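# Swap a cup onto the right fixture, invert old one on plate

## Task

Remove the steel cup currently sitting on the fixture at the robot's right and set it upside down on the plate so that its entire rim rests on the plate; then take one of the two free steel cups and slide it over that same fixture's plug until it is fully seated. Release both cups at the end.

## Robot and tools

ROBOT. Two arms, left_arm and right_arm, each a six-joint arm ending in a parallel two-finger gripper with a wrist camera. Names are labels only, not image sides. Scene frame: origin on the table top midway between the arms, +z up, +x out over the table, left_arm on the +y side. Bases: left_arm at (+0.031, +0.274, 0) m, quat_wxyz (+1.000, 0, 0, +0.010); right_arm at (-0.032, -0.303, 0) m, quat_wxyz (+0.996, 0, 0, -0.088). Joint ranges (rad), base to gripper: waist -2.880..2.880, shoulder 0.000..3.142, elbow 0.000..3.019, wrist pitch -1.693..1.571, wrist yaw -1.571..1.571, wrist roll -2.094..2.094.

GRIPPER. Fingers extend along the gripper's +z axis and close along its y axis. end_effector_position is the point between the finger pads, about 1 cm short of the tips. Opening runs -1 (closed) to +1 (fully open, 0.094 m). To hold something, command roughly 0.03 below the grip_measured reading; a smaller gap holds more lightly. Each gripper's reading may be off by up to about 1 mm, consistently within a scene. Pad force tops out around 50-62 N; very thin parts get less.

ROW FORMAT. Every motion command uses one row of 16 numbers covering both arms: left_arm x, y, z, qw, qx, qy, qz, opening, then right_arm's same eight. x, y, z are an absolute target position for end_effector_position in metres, scene frame; qw..qz an absolute orientation (w first), scene frame. Opening is absolute in [-1, 1]. Optionally append 12 stiffness scales in [0, 1]: left_arm's six joints then right_arm's six, in Joint positions order; they persist until changed. To hold an arm still, resend the exact pose (position and quaternion) from the last result before it stopped, plus its wanted opening; keep quaternions identical across rows rather than copying drifted reported values.

TOOLS.
execute_actions(actions): a list of up to 15 actions; each action is a table of up to 15 rows, one row per 1/30 s step, the last row repeating to fill 15 steps (0.5 s per action). Empty list just returns state and images. An action is rejected for both arms if any target lies more than 0.6 m from that gripper's current position along any of its own axes; if the first action fails that check or anything is malformed, nothing runs.
move(target, speed, blocking): target is one 16-number row (absolute poses). Both grippers travel straight-line paths ending together, 0.5-10 s long (cut off at 10 s). speed in m/s, 0.002-0.5, default 0.25; rotation limited to twice that in rad/s. Openings are sent at the start. No obstacle avoidance, including between arms. blocking=false returns after 0.5 s; then use wait(0) to check, and call wait or stop before sending more motion. The result adds a 'move:' line: ending (done, off_target, moving, held, fault) and limits (paced = pose clipped; held = a check blocked steps, after which the arm may surge faster than speed), plus each gripper's distance to its target.
wait(seconds): 0-10 s, arms keep last command; returns early when a running move ends.
stop(): brakes the running move; needs stopping room; fingers continue.
zoom_image(camera, region): camera is cam_high, cam_left_wrist or cam_right_wrist; region [x0, y0, x1, y1] pixels, at most 504x504.
read_manual(section): licence texts only.
finished_scene(scene): ends scene number 1 or 2 for good; the goal must already hold and stay held.

CONTROLLER. Each step the commanded pose is clipped to within 70 mm and 16 degrees of the measured pose, then damped IK follows, favouring position over orientation. Distant targets may need several actions; after an action the arm stops at its last clipped pose. Arms often finish a centimetre or more low. Elbows never fully straighten. 'Hand target' lines show where the controller is currently driving. A 'pose unreachable' line means the clearance check altered or blocked that arm's command. Printed hand positions can be off, more so at long reach.

RESULTS. State line 'left_arm: … | right_arm: …' gives pose per arm; grip_measured is finger opening on the command scale; the last Joint positions value is the opening in metres. Images arrive in order cam_high (504x504), cam_left_wrist (616x616), cam_right_wrist (616x616); intrinsics as given (cam_high pinhole fx=fy=472.866, cx=250.249, cy=249.136; wrists fisheye).

CAUTIONS. Never knock or place anything off the table. Keep arms from colliding or pushing on each other. Avoid drops, slips, slams and hard presses; faster contact and targets set deeper past contact push harder, and a blocked arm keeps pushing until recommanded. Occasional external tugs on held parts or pushes on loose objects may occur. Holding loads heats motors: MOTOR HOT appears from 85 °C, and at 100 °C an OVER-TEMPERATURE FAULT drops that arm. FAULT lines can cut moves or waits short. The simulation keeps running while you compose replies; the robot holds the last command.

Each tool is called after "Request:" by a JSON object that holds its "method" and its "body".

## Session

Request:
{"method": "execute_actions", "body": {"actions": []}}

Scene clock: 0.00 s.
left_arm: end_effector_position=(+0.4595, +0.7395, +0.1266) grip_measured=+1.000 end_effector_quat_wxyz=(-0.002, -0.494, +0.870, -0.009) | right_arm: end_effector_position=(+0.1747, +0.2786, +0.2542) grip_measured=+1.000 end_effector_quat_wxyz=(-0.609, +0.790, -0.068, +0.007)
Joint positions: left_arm=[ 0.812  2.055  1.892 -1.417  0.017 -0.202  0.094] | right_arm=[ 1.319  1.486  0.951  0.259 -0.319 -1.585  0.094]
Joint velocities: left_arm=[-0.005 -0.005 -0.012 -0.007 -0.081 -0.022  0.   ] | right_arm=[-0.015 -0.015  0.012  0.002 -0.051  0.022  0.   ]
Hand target (left_arm): +0.465, +0.746, +0.142; +0.016, -0.494, +0.870, -0.004
Hand target (right_arm): +0.178, +0.285, +0.266; -0.618, +0.783, -0.065, +0.011
Joint stiffness scale: left_arm=[1. 1. 1. 1. 1. 1.] | right_arm=[1. 1. 1. 1. 1. 1.]

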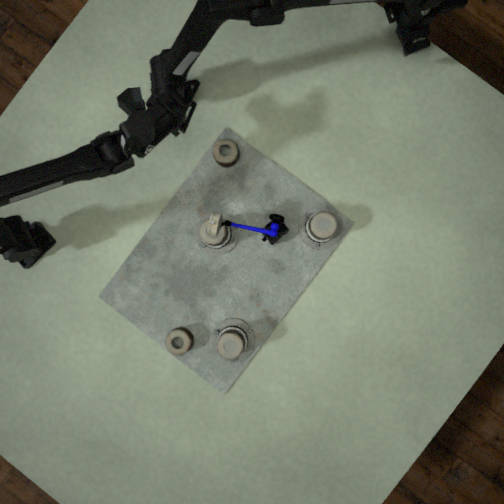

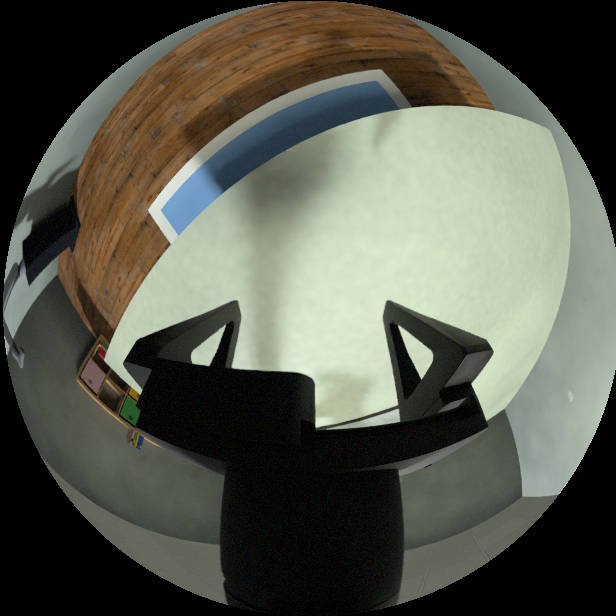

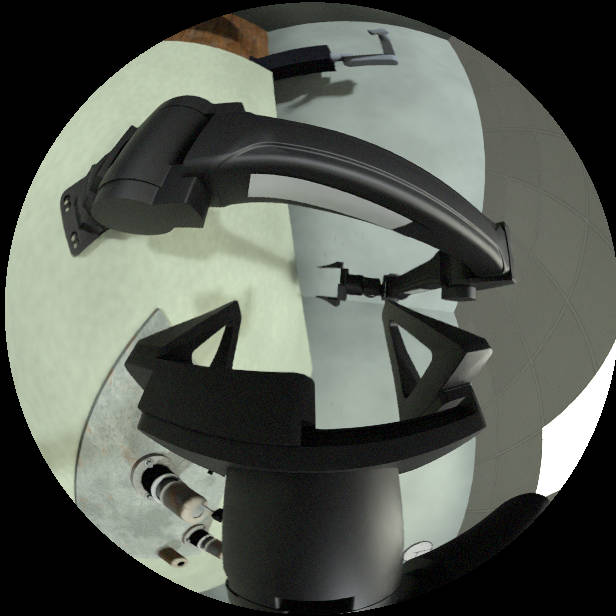

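Request:
{"method": "zoom_image", "body": {"camera": "cam_high", "region": [90, 120, 370, 400]}}

Request:
{"method": "zoom_image", "body": {"camera": "cam_right_wrist", "region": [60, 400, 260, 600]}}

Region (90, 120, 370, 400) of cam_high's 504x504 image, scaled by 1.800, with more detail than that image has.

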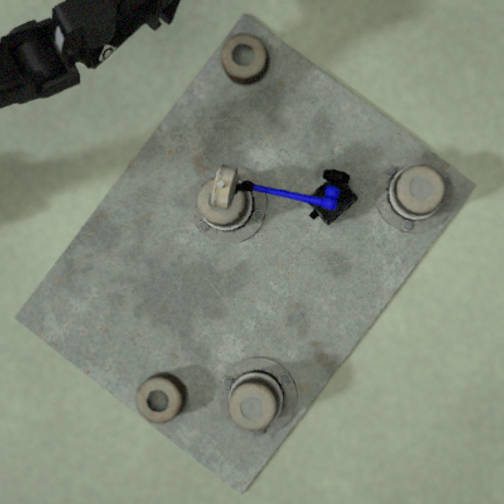

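Region (60, 400, 260, 600) of cam_right_wrist's 616x616 image, scaled by 2.520, with more detail than that image has.

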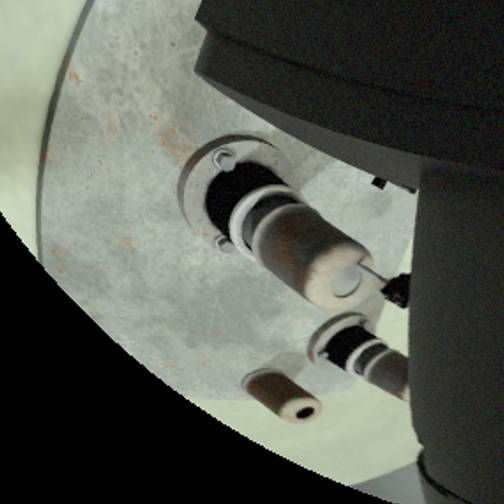

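Request:
{"method": "move", "body": {"target": [0.4595,0.7395,0.1266,-0.002,-0.494,0.870,-0.009,1,0.2,-0.15,0.35,0,0,1,0,1], "speed": 0.3}}

Request:
{"method": "move", "body": {"target": [0.4595,0.7395,0.1266,-0.002,-0.494,0.870,-0.009,1,0.45,-0.25,0.28,0,0,1,0,1], "speed": 0.3}}

Scene clock: 6.63 s.
left_arm: end_effector_position=(+0.4595, +0.7395, +0.1266) grip_measured=+1.000 end_effector_quat_wxyz=(-0.002, -0.494, +0.870, -0.009) | right_arm: end_effector_position=(+0.1965, -0.1524, +0.3329) grip_measured=+1.000 end_effector_quat_wxyz=(+0.058, -0.005, +0.998, +0.028)
Joint positions: left_arm=[ 0.812  2.055  1.892 -1.417  0.017 -0.202  0.094] | right_arm=[ 0.771  0.992  1.235 -1.687  0.017  0.583  0.094]
Joint velocities: left_arm=[-0.015 -0.005 -0.007 -0.012  0.037  0.007  0.   ] | right_arm=[ 0.005  0.015 -0.007  0.002 -0.007 -0.022  0.   ]
Hand target (left_arm): +0.459, +0.740, +0.127; -0.002, -0.494, +0.870, -0.009
Hand target (right_arm): +0.195, -0.154, +0.350; +0.069, +0.002, +0.997, +0.038
Off the commanded pose (left_arm): 0.000 m, 0 deg.
Off the commanded pose (right_arm): 0.018 m, 7 deg.
Joint stiffness scale: left_arm=[1. 1. 1. 1. 1. 1.] | right_arm=[1. 1. 1. 1. 1. 1.]
joint sent to its limit (right arm) — the command would take joint 4 (wrist pitch) past its lower limit, so that joint was sent only as far as its limit.
move: off_target (right_arm)

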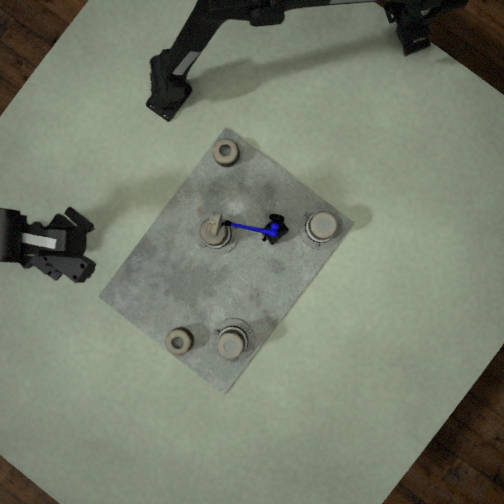

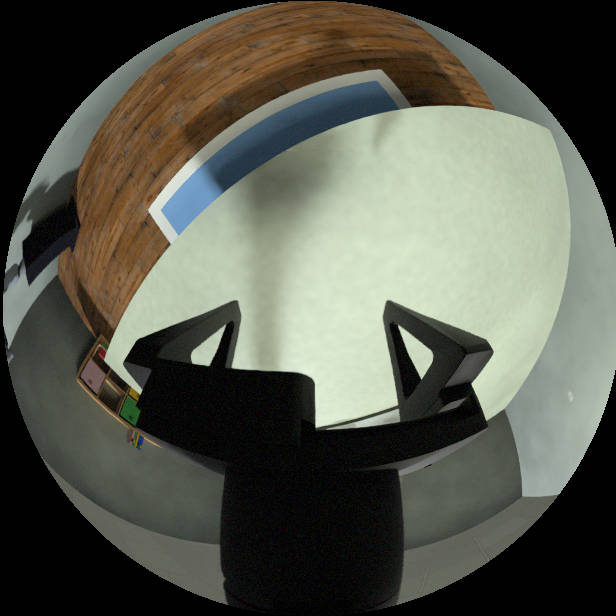

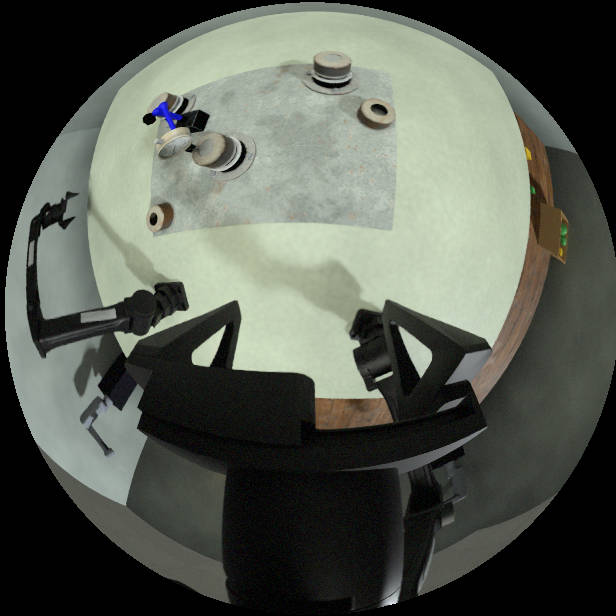

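Scene clock: 8.17 s.
left_arm: end_effector_position=(+0.4595, +0.7395, +0.1266) grip_measured=+1.000 end_effector_quat_wxyz=(-0.002, -0.494, +0.870, -0.009) | right_arm: end_effector_position=(+0.4363, -0.2529, +0.2641) grip_measured=+1.000 end_effector_quat_wxyz=(-0.019, +0.005, +1.000, -0.003)
Joint positions: left_arm=[ 0.812  2.055  1.892 -1.417  0.017 -0.202  0.094] | right_arm=[ 0.284  1.594  1.6   -1.616  0.001  0.118  0.094]
Joint velocities: left_arm=[-0.015 -0.015 -0.012 -0.007  0.022 -0.066  0.   ] | right_arm=[ 0.005 -0.015  0.002 -0.002 -0.066 -0.022  0.   ]
Hand target (left_arm): +0.459, +0.740, +0.127; -0.002, -0.494, +0.870, -0.009
Hand target (right_arm): +0.449, -0.251, +0.280; -0.001, -0.000, +1.000, -0.001
Off the commanded pose (left_arm): 0.000 m, 0 deg.
Off the commanded pose (right_arm): 0.021 m, 2 deg.
Joint stiffness scale: left_arm=[1. 1. 1. 1. 1. 1.] | right_arm=[1. 1. 1. 1. 1. 1.]
move: off_target (right_arm)

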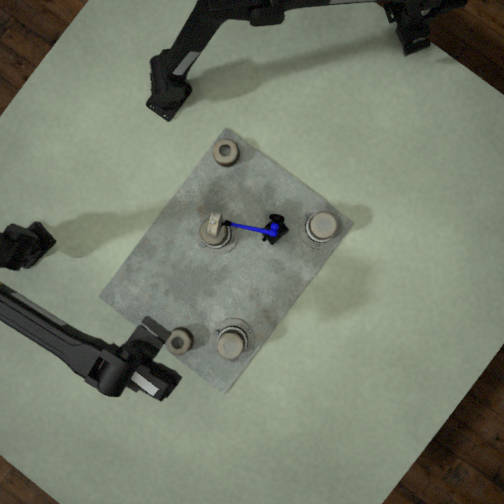

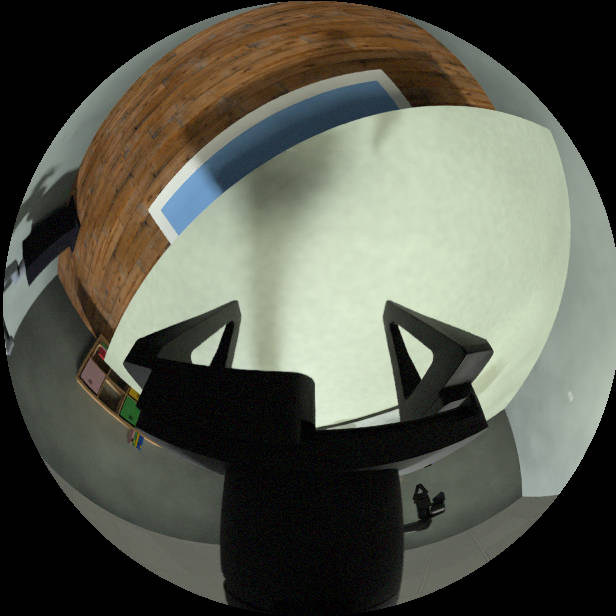

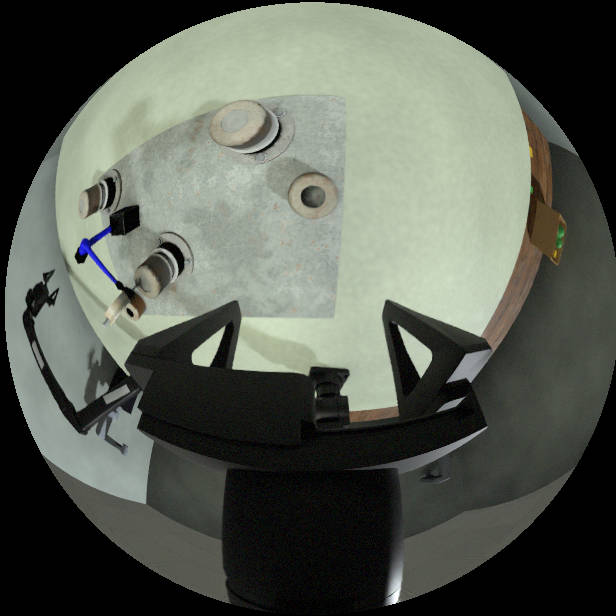

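Request:
{"method": "move", "body": {"target": [0.4595,0.7395,0.1266,-0.002,-0.494,0.870,-0.009,1,0.60,-0.163,0.22,0,0,1,0,1]}}

Scene clock: 10.57 s.
left_arm: end_effector_position=(+0.4595, +0.7395, +0.1266) grip_measured=+1.000 end_effector_quat_wxyz=(-0.002, -0.494, +0.870, -0.009) | right_arm: end_effector_position=(+0.5902, -0.1682, +0.2184) grip_measured=+1.000 end_effector_quat_wxyz=(-0.001, -0.003, +1.000, -0.001)
Joint positions: left_arm=[ 0.812  2.055  1.892 -1.417  0.017 -0.202  0.094] | right_arm=[ 0.39   2.049  2.124 -1.649  0.001  0.208  0.094]
Joint velocities: left_arm=[-0.015 -0.015 -0.007  0.002 -0.007 -0.051  0.   ] | right_arm=[-0.015 -0.015 -0.002 -0.002 -0.095  0.022  0.   ]
Hand target (left_arm): +0.459, +0.740, +0.127; -0.002, -0.494, +0.870, -0.009
Hand target (right_arm): +0.600, -0.164, +0.219; +0.001, +0.000, +1.000, +0.001
Off the commanded pose (left_arm): 0.000 m, 0 deg.
Off the commanded pose (right_arm): 0.011 m, 0 deg.
Joint stiffness scale: left_arm=[1. 1. 1. 1. 1. 1.] | right_arm=[1. 1. 1. 1. 1. 1.]
move: off_target (right_arm)

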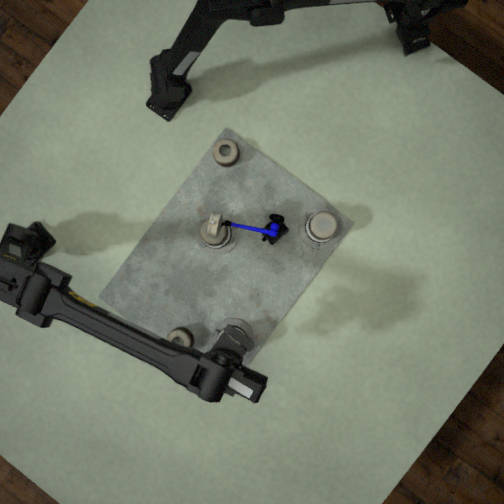

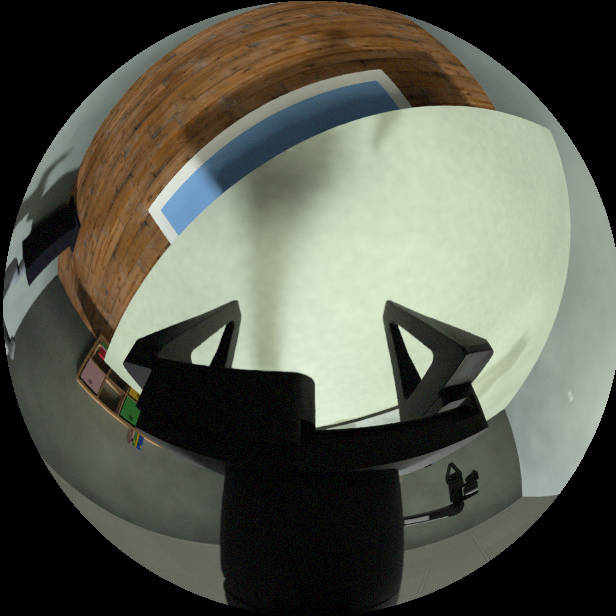

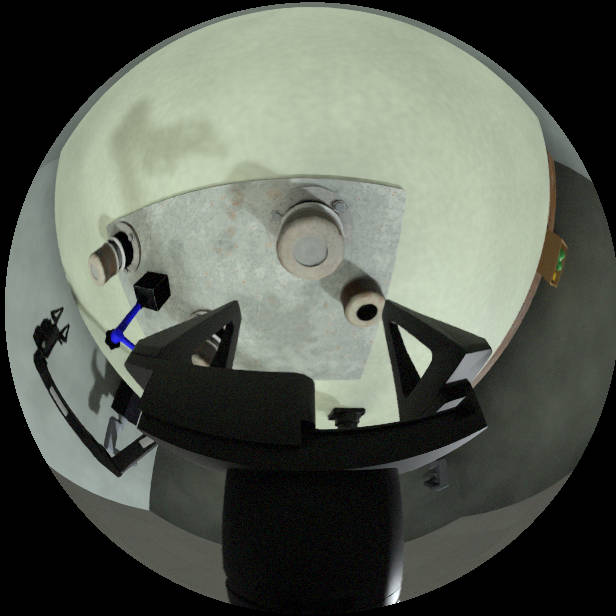

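Request:
{"method": "move", "body": {"target": [0.4595,0.7395,0.1266,-0.002,-0.494,0.870,-0.009,1,0.61,-0.165,0.155,0,0,1,0,1], "speed": 0.1}}

Request:
{"method": "zoom_image", "body": {"camera": "cam_right_wrist", "region": [200, 160, 430, 390]}}

Scene clock: 12.13 s.
left_arm: end_effector_position=(+0.4595, +0.7395, +0.1266) grip_measured=+1.000 end_effector_quat_wxyz=(-0.002, -0.494, +0.870, -0.009) | right_arm: end_effector_position=(+0.6045, -0.1651, +0.1807) grip_measured=+1.000 end_effector_quat_wxyz=(+0.012, -0.003, +1.000, +0.002)
Joint positions: left_arm=[ 0.812  2.055  1.892 -1.417  0.017 -0.202  0.094] | right_arm=[ 0.39   2.072  2.063 -1.538  0.001  0.208  0.094]
Joint velocities: left_arm=[-0.015  0.005 -0.002  0.007 -0.037  0.007  0.   ] | right_arm=[-0.005 -0.015 -0.017 -0.007  0.007 -0.007  0.   ]
Hand target (left_arm): +0.459, +0.740, +0.127; -0.002, -0.494, +0.870, -0.009
Hand target (right_arm): +0.610, -0.165, +0.155; -0.000, -0.000, +1.000, -0.000
Off the commanded pose (left_arm): 0.000 m, 0 deg.
Off the commanded pose (right_arm): 0.026 m, 1 deg.
Joint stiffness scale: left_arm=[1. 1. 1. 1. 1. 1.] | right_arm=[1. 1. 1. 1. 1. 1.]
move: off_target (right_arm)

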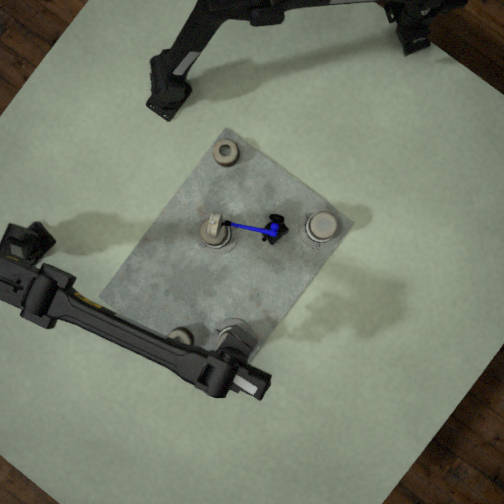

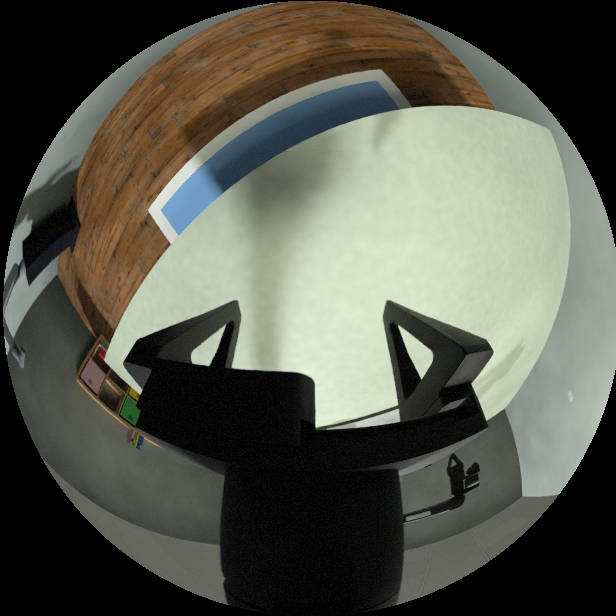

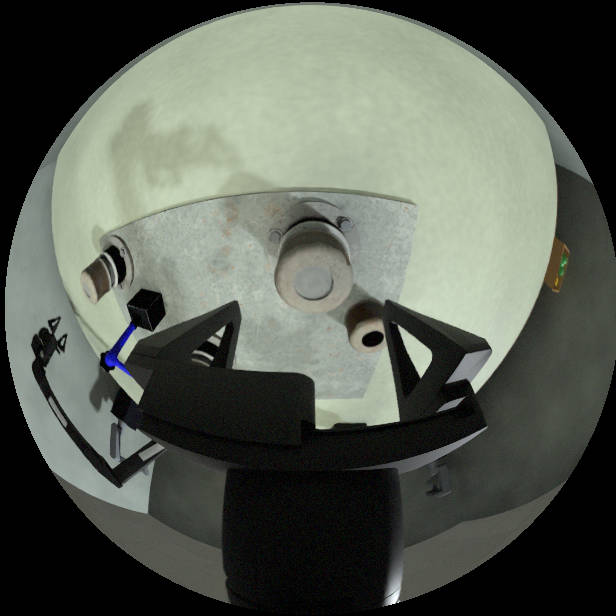

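Region (200, 160, 430, 390) of cam_right_wrist's 616x616 image, scaled by 2.191, with more detail than that image has.

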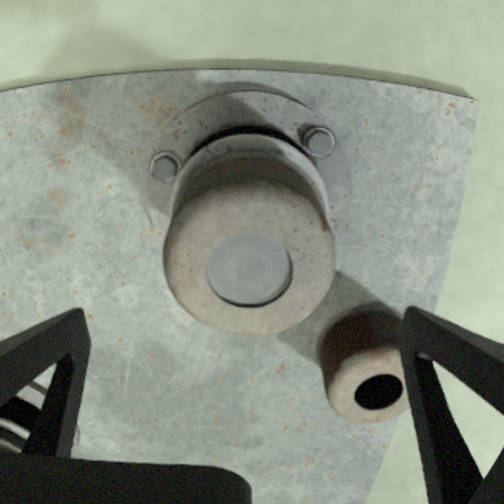

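Request:
{"method": "move", "body": {"target": [0.4595,0.7395,0.1266,-0.002,-0.494,0.870,-0.009,1,0.603,-0.168,0.115,0,0,1,0,1], "speed": 0.08}}

Scene clock: 13.73 s.
left_arm: end_effector_position=(+0.4595, +0.7395, +0.1266) grip_measured=+1.000 end_effector_quat_wxyz=(-0.002, -0.494, +0.870, -0.009) | right_arm: end_effector_position=(+0.5996, -0.1662, +0.1355) grip_measured=+1.000 end_effector_quat_wxyz=(+0.008, -0.003, +1.000, +0.001)
Joint positions: left_arm=[ 0.812  2.055  1.892 -1.417  0.017 -0.202  0.094] | right_arm=[ 0.39   2.072  1.944 -1.427  0.001  0.208  0.094]
Joint velocities: left_arm=[ 0.005  0.005 -0.012 -0.017 -0.139  0.051  0.   ] | right_arm=[ 0.005  0.015  0.007 -0.012 -0.007 -0.066  0.   ]
Hand target (left_arm): +0.459, +0.740, +0.127; -0.002, -0.494, +0.870, -0.009
Hand target (right_arm): +0.603, -0.168, +0.115; +0.000, -0.000, +1.000, -0.000
Off the commanded pose (left_arm): 0.000 m, 0 deg.
Off the commanded pose (right_arm): 0.021 m, 1 deg.
Joint stiffness scale: left_arm=[1. 1. 1. 1. 1. 1.] | right_arm=[1. 1. 1. 1. 1. 1.]
move: off_target (right_arm)

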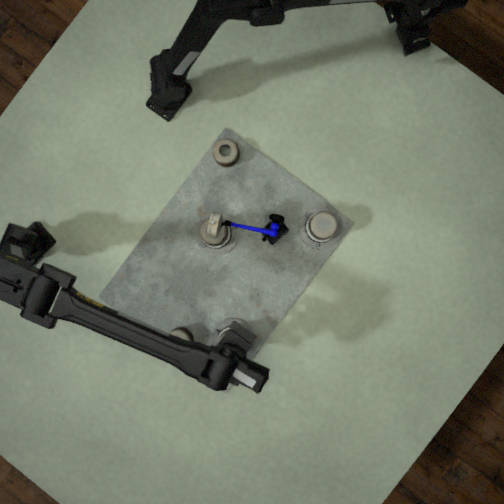

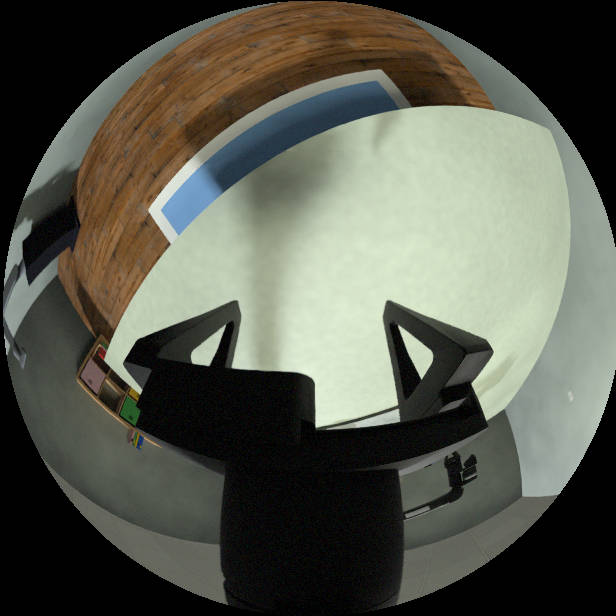

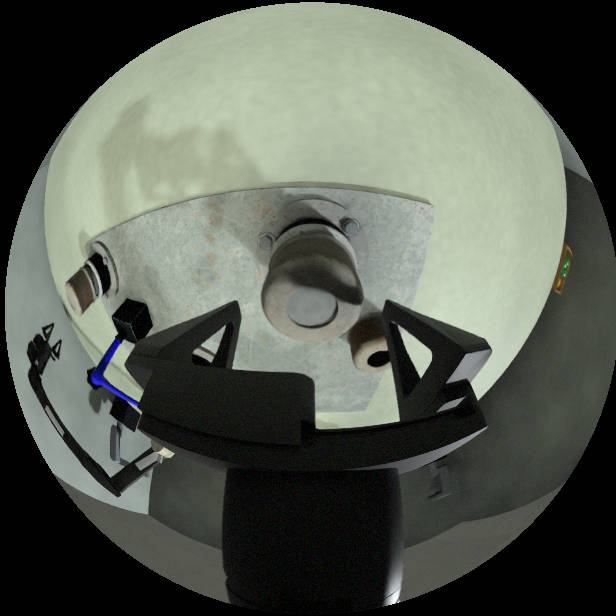

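Request:
{"method": "move", "body": {"target": [0.4595,0.7395,0.1266,-0.002,-0.494,0.870,-0.009,1,0.603,-0.168,0.08,0,0,1,0,1], "speed": 0.06}}

Scene clock: 15.40 s.
left_arm: end_effector_position=(+0.4595, +0.7395, +0.1266) grip_measured=+1.000 end_effector_quat_wxyz=(-0.002, -0.494, +0.870, -0.009) | right_arm: end_effector_position=(+0.6007, -0.1659, +0.1092) grip_measured=+1.000 end_effector_quat_wxyz=(+0.014, -0.003, +1.000, +0.003)
Joint positions: left_arm=[ 0.812  2.055  1.892 -1.417  0.017 -0.202  0.094] | right_arm=[ 0.39   2.078  1.884 -1.348  0.001  0.208  0.094]
Joint velocities: left_arm=[ 0.005  0.005  0.007  0.002 -0.022 -0.081  0.   ] | right_arm=[-0.005 -0.024  0.002  0.007 -0.007 -0.051  0.   ]
Hand target (left_arm): +0.459, +0.740, +0.127; -0.002, -0.494, +0.870, -0.009
Hand target (right_arm): +0.602, -0.168, +0.080; -0.000, -0.000, +1.000, -0.000
Off the commanded pose (left_arm): 0.000 m, 0 deg.
Off the commanded pose (right_arm): 0.029 m, 2 deg.
Joint stiffness scale: left_arm=[1. 1. 1. 1. 1. 1.] | right_arm=[1. 1. 1. 1. 1. 1.]
move: off_target (right_arm)

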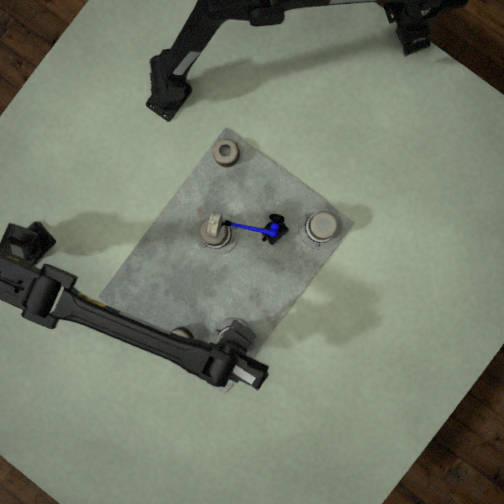

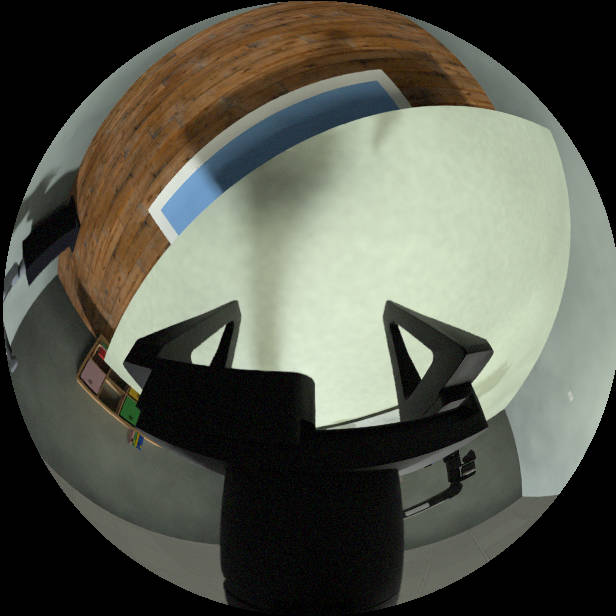

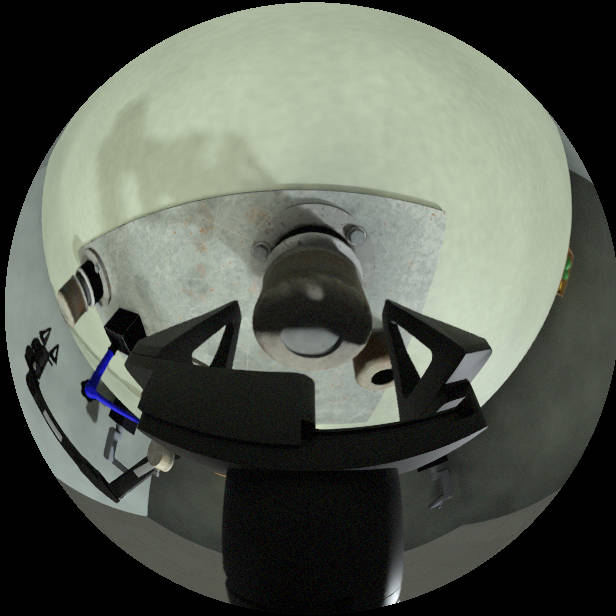

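Request:
{"method": "execute_actions", "body": {"actions": [[[0.4595,0.7395,0.1266,-0.002,-0.494,0.870,-0.009,1,0.6,-0.168,0.077,0,0,1,0,1],[0.4595,0.7395,0.1266,-0.002,-0.494,0.870,-0.009,1,0.6,-0.168,0.074,0,0,1,0,1],[0.4595,0.7395,0.1266,-0.002,-0.494,0.870,-0.009,1,0.599,-0.168,0.071,0,0,1,0,1]],[[0.4595,0.7395,0.1266,-0.002,-0.494,0.870,-0.009,1,0.599,-0.168,0.071,0,0,1,0,0.6]],[[0.4595,0.7395,0.1266,-0.002,-0.494,0.870,-0.009,1,0.599,-0.168,0.071,0,0,1,0,0.42]]]}}

Scene clock: 17.40 s.
left_arm: end_effector_position=(+0.4595, +0.7395, +0.1266) grip_measured=+1.000 end_effector_quat_wxyz=(-0.002, -0.494, +0.870, -0.009) | right_arm: end_effector_position=(+0.5963, -0.1667, +0.0944) grip_measured=+0.474 end_effector_quat_wxyz=(+0.010, -0.003, +1.000, +0.002)
Joint positions: left_arm=[ 0.812  2.055  1.892 -1.417  0.017 -0.202  0.094] | right_arm=[ 0.39   2.081  1.849 -1.319 -0.     0.208  0.069]
Joint velocities: left_arm=[-0.005 -0.015  0.007  0.002  0.095 -0.007  0.   ] | right_arm=[-0.015 -0.015  0.002 -0.007 -0.037  0.051  0.001]
Hand target (left_arm): +0.459, +0.740, +0.127; -0.002, -0.494, +0.870, -0.009
Hand target (right_arm): +0.598, -0.168, +0.071; +0.000, -0.000, +1.000, -0.000
Off the commanded pose (left_arm): 0.000 m, 0 deg.
Off the commanded pose (right_arm): 0.024 m, 1 deg.
Joint stiffness scale: left_arm=[1. 1. 1. 1. 1. 1.] | right_arm=[1. 1. 1. 1. 1. 1.]

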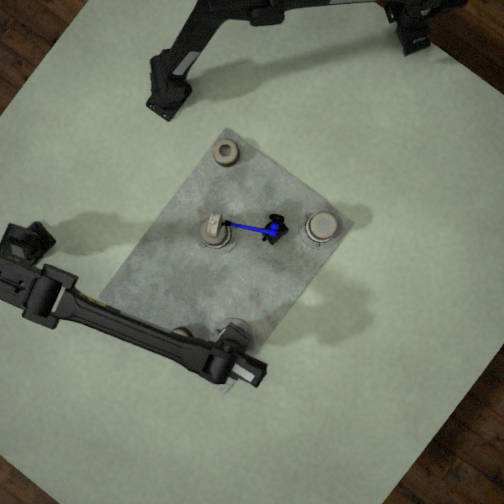

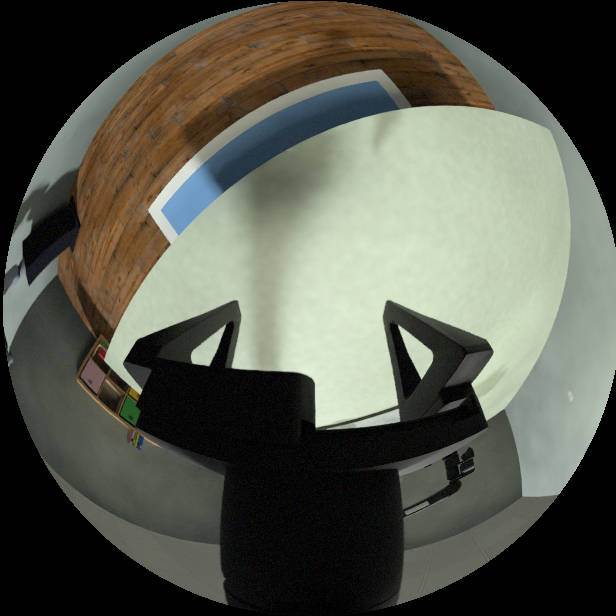

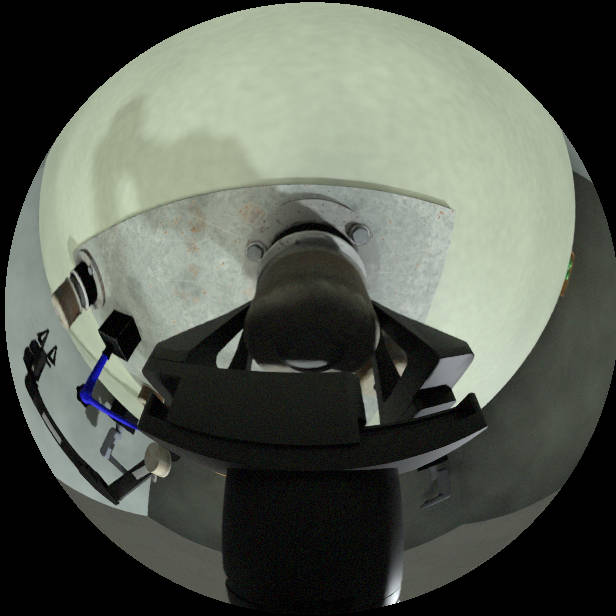

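Gripped. Lift.

Request:
{"method": "move", "body": {"target": [0.4595,0.7395,0.1266,-0.002,-0.494,0.870,-0.009,1,0.599,-0.167,0.20,0,0,1,0,0.43], "speed": 0.05}}

Scene clock: 20.00 s.
left_arm: end_effector_position=(+0.4595, +0.7395, +0.1266) grip_measured=+1.000 end_effector_quat_wxyz=(-0.002, -0.494, +0.870, -0.009) | right_arm: end_effector_position=(+0.5854, -0.1690, +0.1640) grip_measured=+0.474 end_effector_quat_wxyz=(-0.032, -0.003, +0.999, -0.006)
Joint positions: left_arm=[ 0.812  2.055  1.892 -1.417  0.017 -0.202  0.094] | right_arm=[ 0.39   2.081  2.032 -1.587 -0.001  0.208  0.069]
Joint velocities: left_arm=[-0.005 -0.005  0.002 -0.007  0.007 -0.051  0.   ] | right_arm=[ 0.015 -0.015  0.012 -0.022 -0.007 -0.022  0.   ]
Hand target (left_arm): +0.459, +0.740, +0.127; -0.002, -0.494, +0.870, -0.009
Hand target (right_arm): +0.596, -0.168, +0.200; +0.001, -0.000, +1.000, +0.000
Off the commanded pose (left_arm): 0.000 m, 0 deg.
Off the commanded pose (right_arm): 0.039 m, 4 deg.
Joint stiffness scale: left_arm=[1. 1. 1. 1. 1. 1.] | right_arm=[1. 1. 1. 1. 1. 1.]
move: off_target (right_arm)

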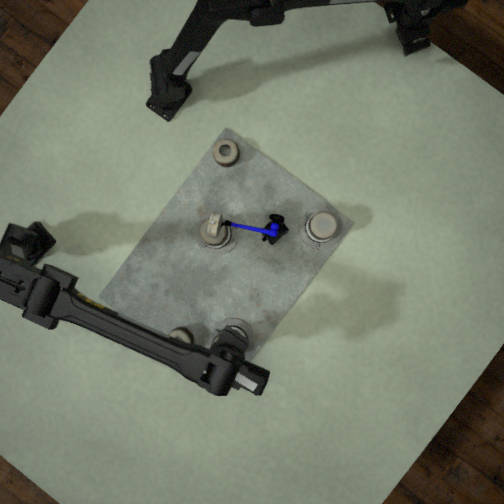

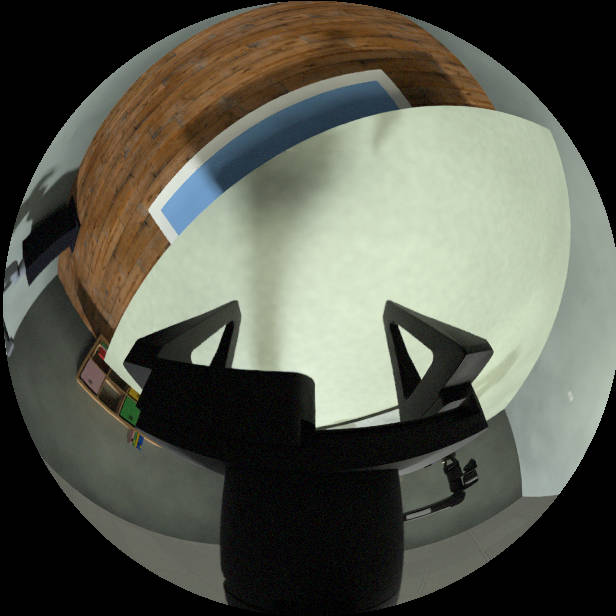

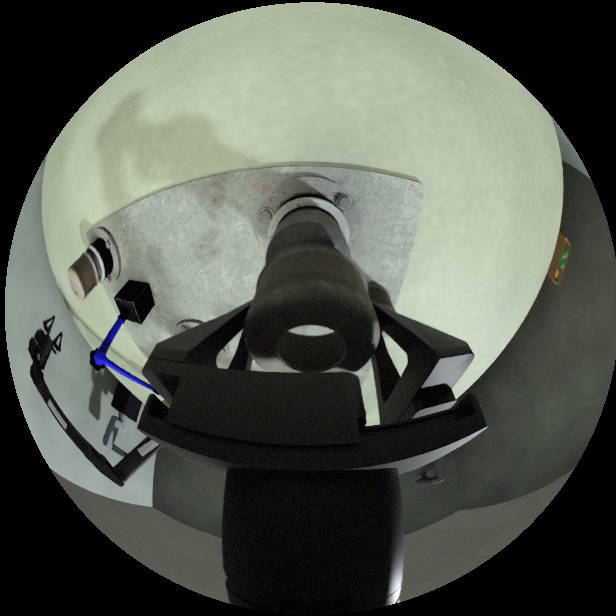

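Request:
{"method": "move", "body": {"target": [0.4595,0.7395,0.1266,-0.002,-0.494,0.870,-0.009,1,0.36,-0.17,0.21,0,0,1,0,0.43], "speed": 0.2}}

Request:
{"method": "move", "body": {"target": [0.4595,0.7395,0.1266,-0.002,-0.494,0.870,-0.009,1,0.36,-0.17,0.055,0,0,1,0,0.43], "speed": 0.12}}

Scene clock: 22.03 s.
left_arm: end_effector_position=(+0.4595, +0.7395, +0.1266) grip_measured=+1.000 end_effector_quat_wxyz=(-0.002, -0.494, +0.870, -0.009) | right_arm: end_effector_position=(+0.3574, -0.1708, +0.2026) grip_measured=+0.474 end_effector_quat_wxyz=(-0.017, -0.003, +1.000, -0.004)
Joint positions: left_arm=[ 0.812  2.055  1.892 -1.417  0.017 -0.202  0.094] | right_arm=[ 0.503  1.449  1.274 -1.43  -0.003  0.32   0.069]
Joint velocities: left_arm=[-0.005 -0.005 -0.007 -0.027 -0.081  0.051  0.   ] | right_arm=[-0.015  0.005 -0.012  0.012  0.022 -0.007  0.002]
Hand target (left_arm): +0.459, +0.740, +0.127; -0.002, -0.494, +0.870, -0.009
Hand target (right_arm): +0.360, -0.168, +0.210; -0.000, +0.000, +1.000, +0.001
Off the commanded pose (left_arm): 0.000 m, 0 deg.
Off the commanded pose (right_arm): 0.008 m, 2 deg.
Joint stiffness scale: left_arm=[1. 1. 1. 1. 1. 1.] | right_arm=[1. 1. 1. 1. 1. 1.]
move: done

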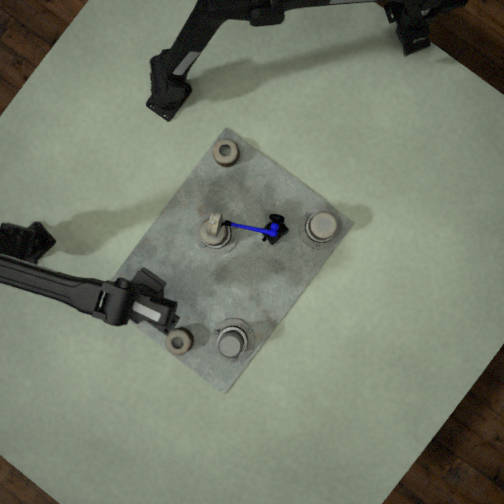

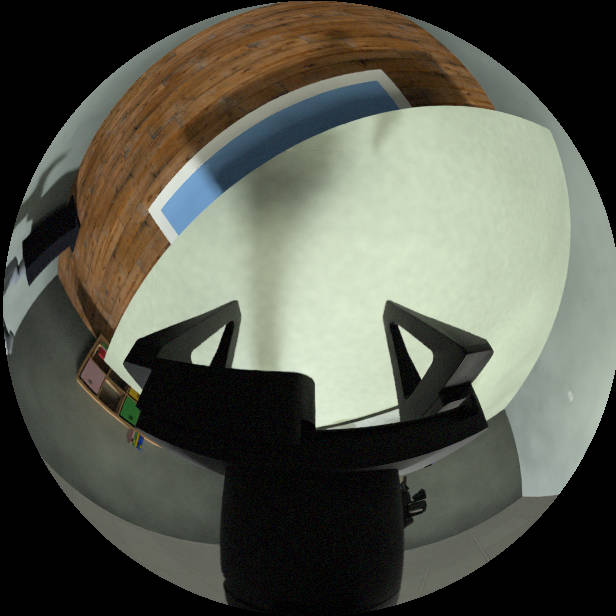

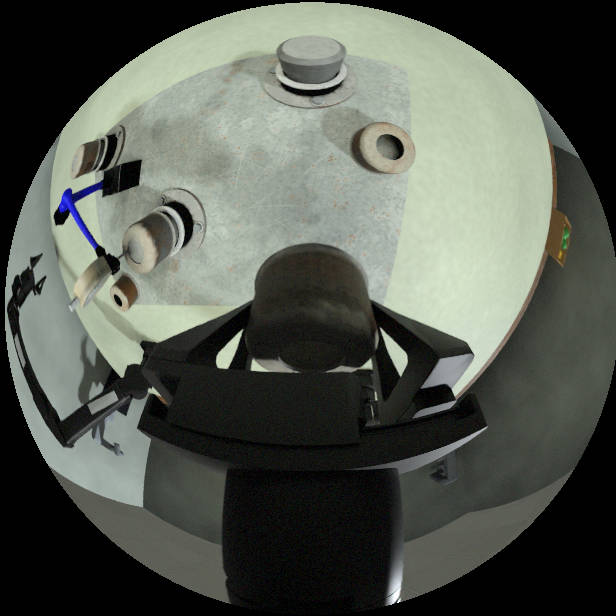

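Scene clock: 23.67 s.
left_arm: end_effector_position=(+0.4595, +0.7395, +0.1266) grip_measured=+1.000 end_effector_quat_wxyz=(-0.002, -0.494, +0.870, -0.009) | right_arm: end_effector_position=(+0.3563, -0.1712, +0.0578) grip_measured=+0.474 end_effector_quat_wxyz=(-0.005, -0.003, +1.000, -0.000)
Joint positions: left_arm=[ 0.812  2.055  1.892 -1.417  0.017 -0.202  0.094] | right_arm=[ 0.503  1.572  1.004 -1.013 -0.003  0.32   0.069]
Joint velocities: left_arm=[-0.005  0.005  0.002  0.007  0.037 -0.022  0.   ] | right_arm=[-0.005 -0.005 -0.002  0.002 -0.022 -0.007  0.   ]
Hand target (left_arm): +0.459, +0.740, +0.127; -0.002, -0.494, +0.870, -0.009
Hand target (right_arm): +0.361, -0.170, +0.054; -0.000, +0.000, +1.000, +0.000
Off the commanded pose (left_arm): 0.000 m, 0 deg.
Off the commanded pose (right_arm): 0.005 m, 1 deg.
Joint stiffness scale: left_arm=[1. 1. 1. 1. 1. 1.] | right_arm=[1. 1. 1. 1. 1. 1.]
move: done

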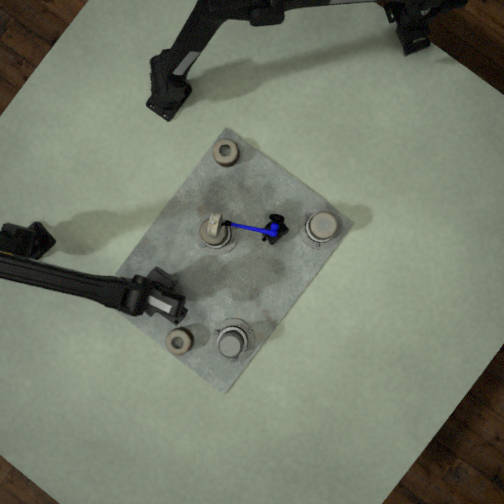

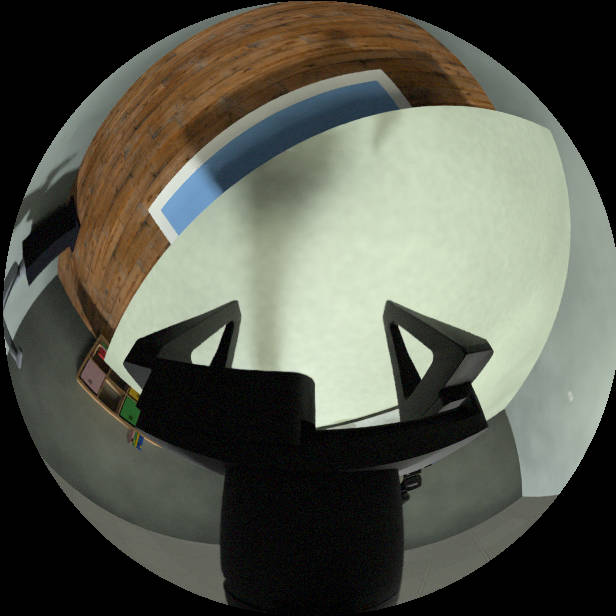

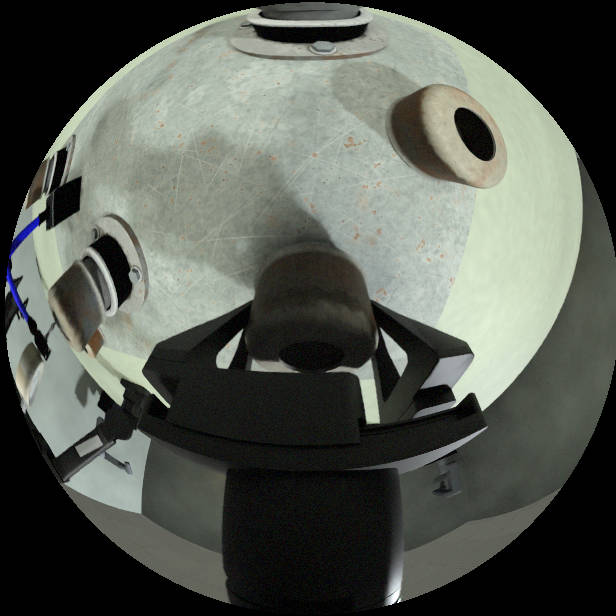

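Request:
{"method": "move", "body": {"target": [0.4595,0.7395,0.1266,-0.002,-0.494,0.870,-0.009,1,0.36,-0.17,0.028,0,0,1,0,0.43], "speed": 0.03}}

Scene clock: 25.13 s.
left_arm: end_effector_position=(+0.4595, +0.7395, +0.1266) grip_measured=+1.000 end_effector_quat_wxyz=(-0.002, -0.494, +0.870, -0.009) | right_arm: end_effector_position=(+0.3571, -0.1710, +0.0426) grip_measured=+0.474 end_effector_quat_wxyz=(+0.001, -0.003, +1.000, +0.002)
Joint positions: left_arm=[ 0.812  2.055  1.892 -1.417  0.017 -0.202  0.094] | right_arm=[ 0.503  1.591  0.98  -0.957 -0.003  0.32   0.069]
Joint velocities: left_arm=[-0.005  0.005 -0.007  0.002 -0.007 -0.095  0.   ] | right_arm=[-0.005  0.005  0.012  0.012  0.066 -0.022 -0.001]
Hand target (left_arm): +0.459, +0.740, +0.127; -0.002, -0.494, +0.870, -0.009
Hand target (right_arm): +0.360, -0.170, +0.028; -0.000, +0.000, +1.000, +0.000
Off the commanded pose (left_arm): 0.000 m, 0 deg.
Off the commanded pose (right_arm): 0.015 m, 0 deg.
Joint stiffness scale: left_arm=[1. 1. 1. 1. 1. 1.] | right_arm=[1. 1. 1. 1. 1. 1.]
move: off_target (right_arm)

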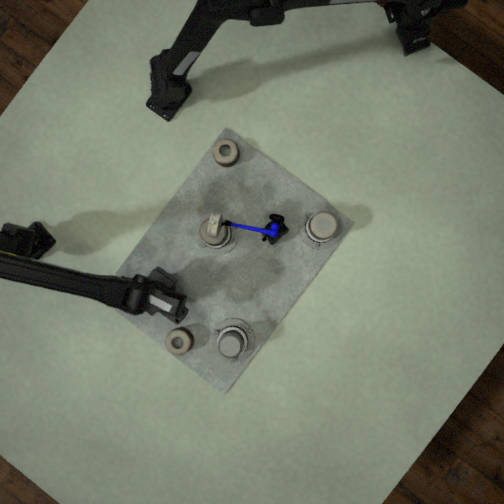

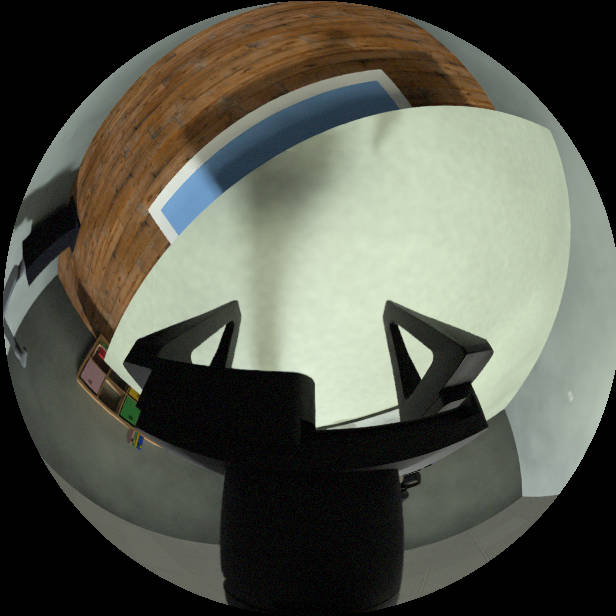

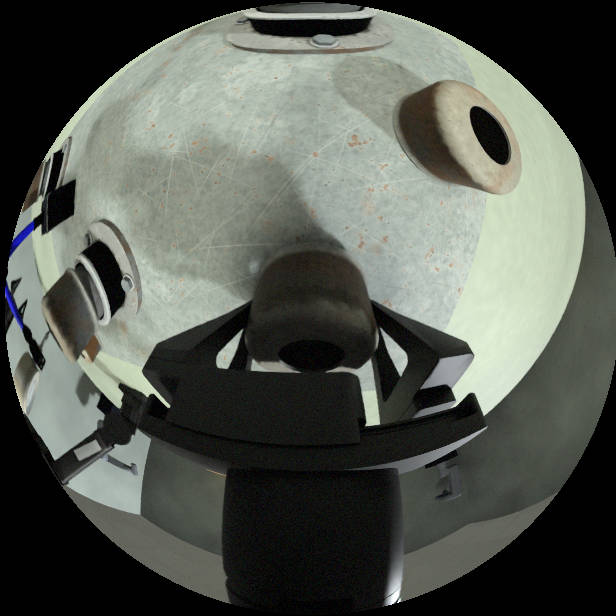

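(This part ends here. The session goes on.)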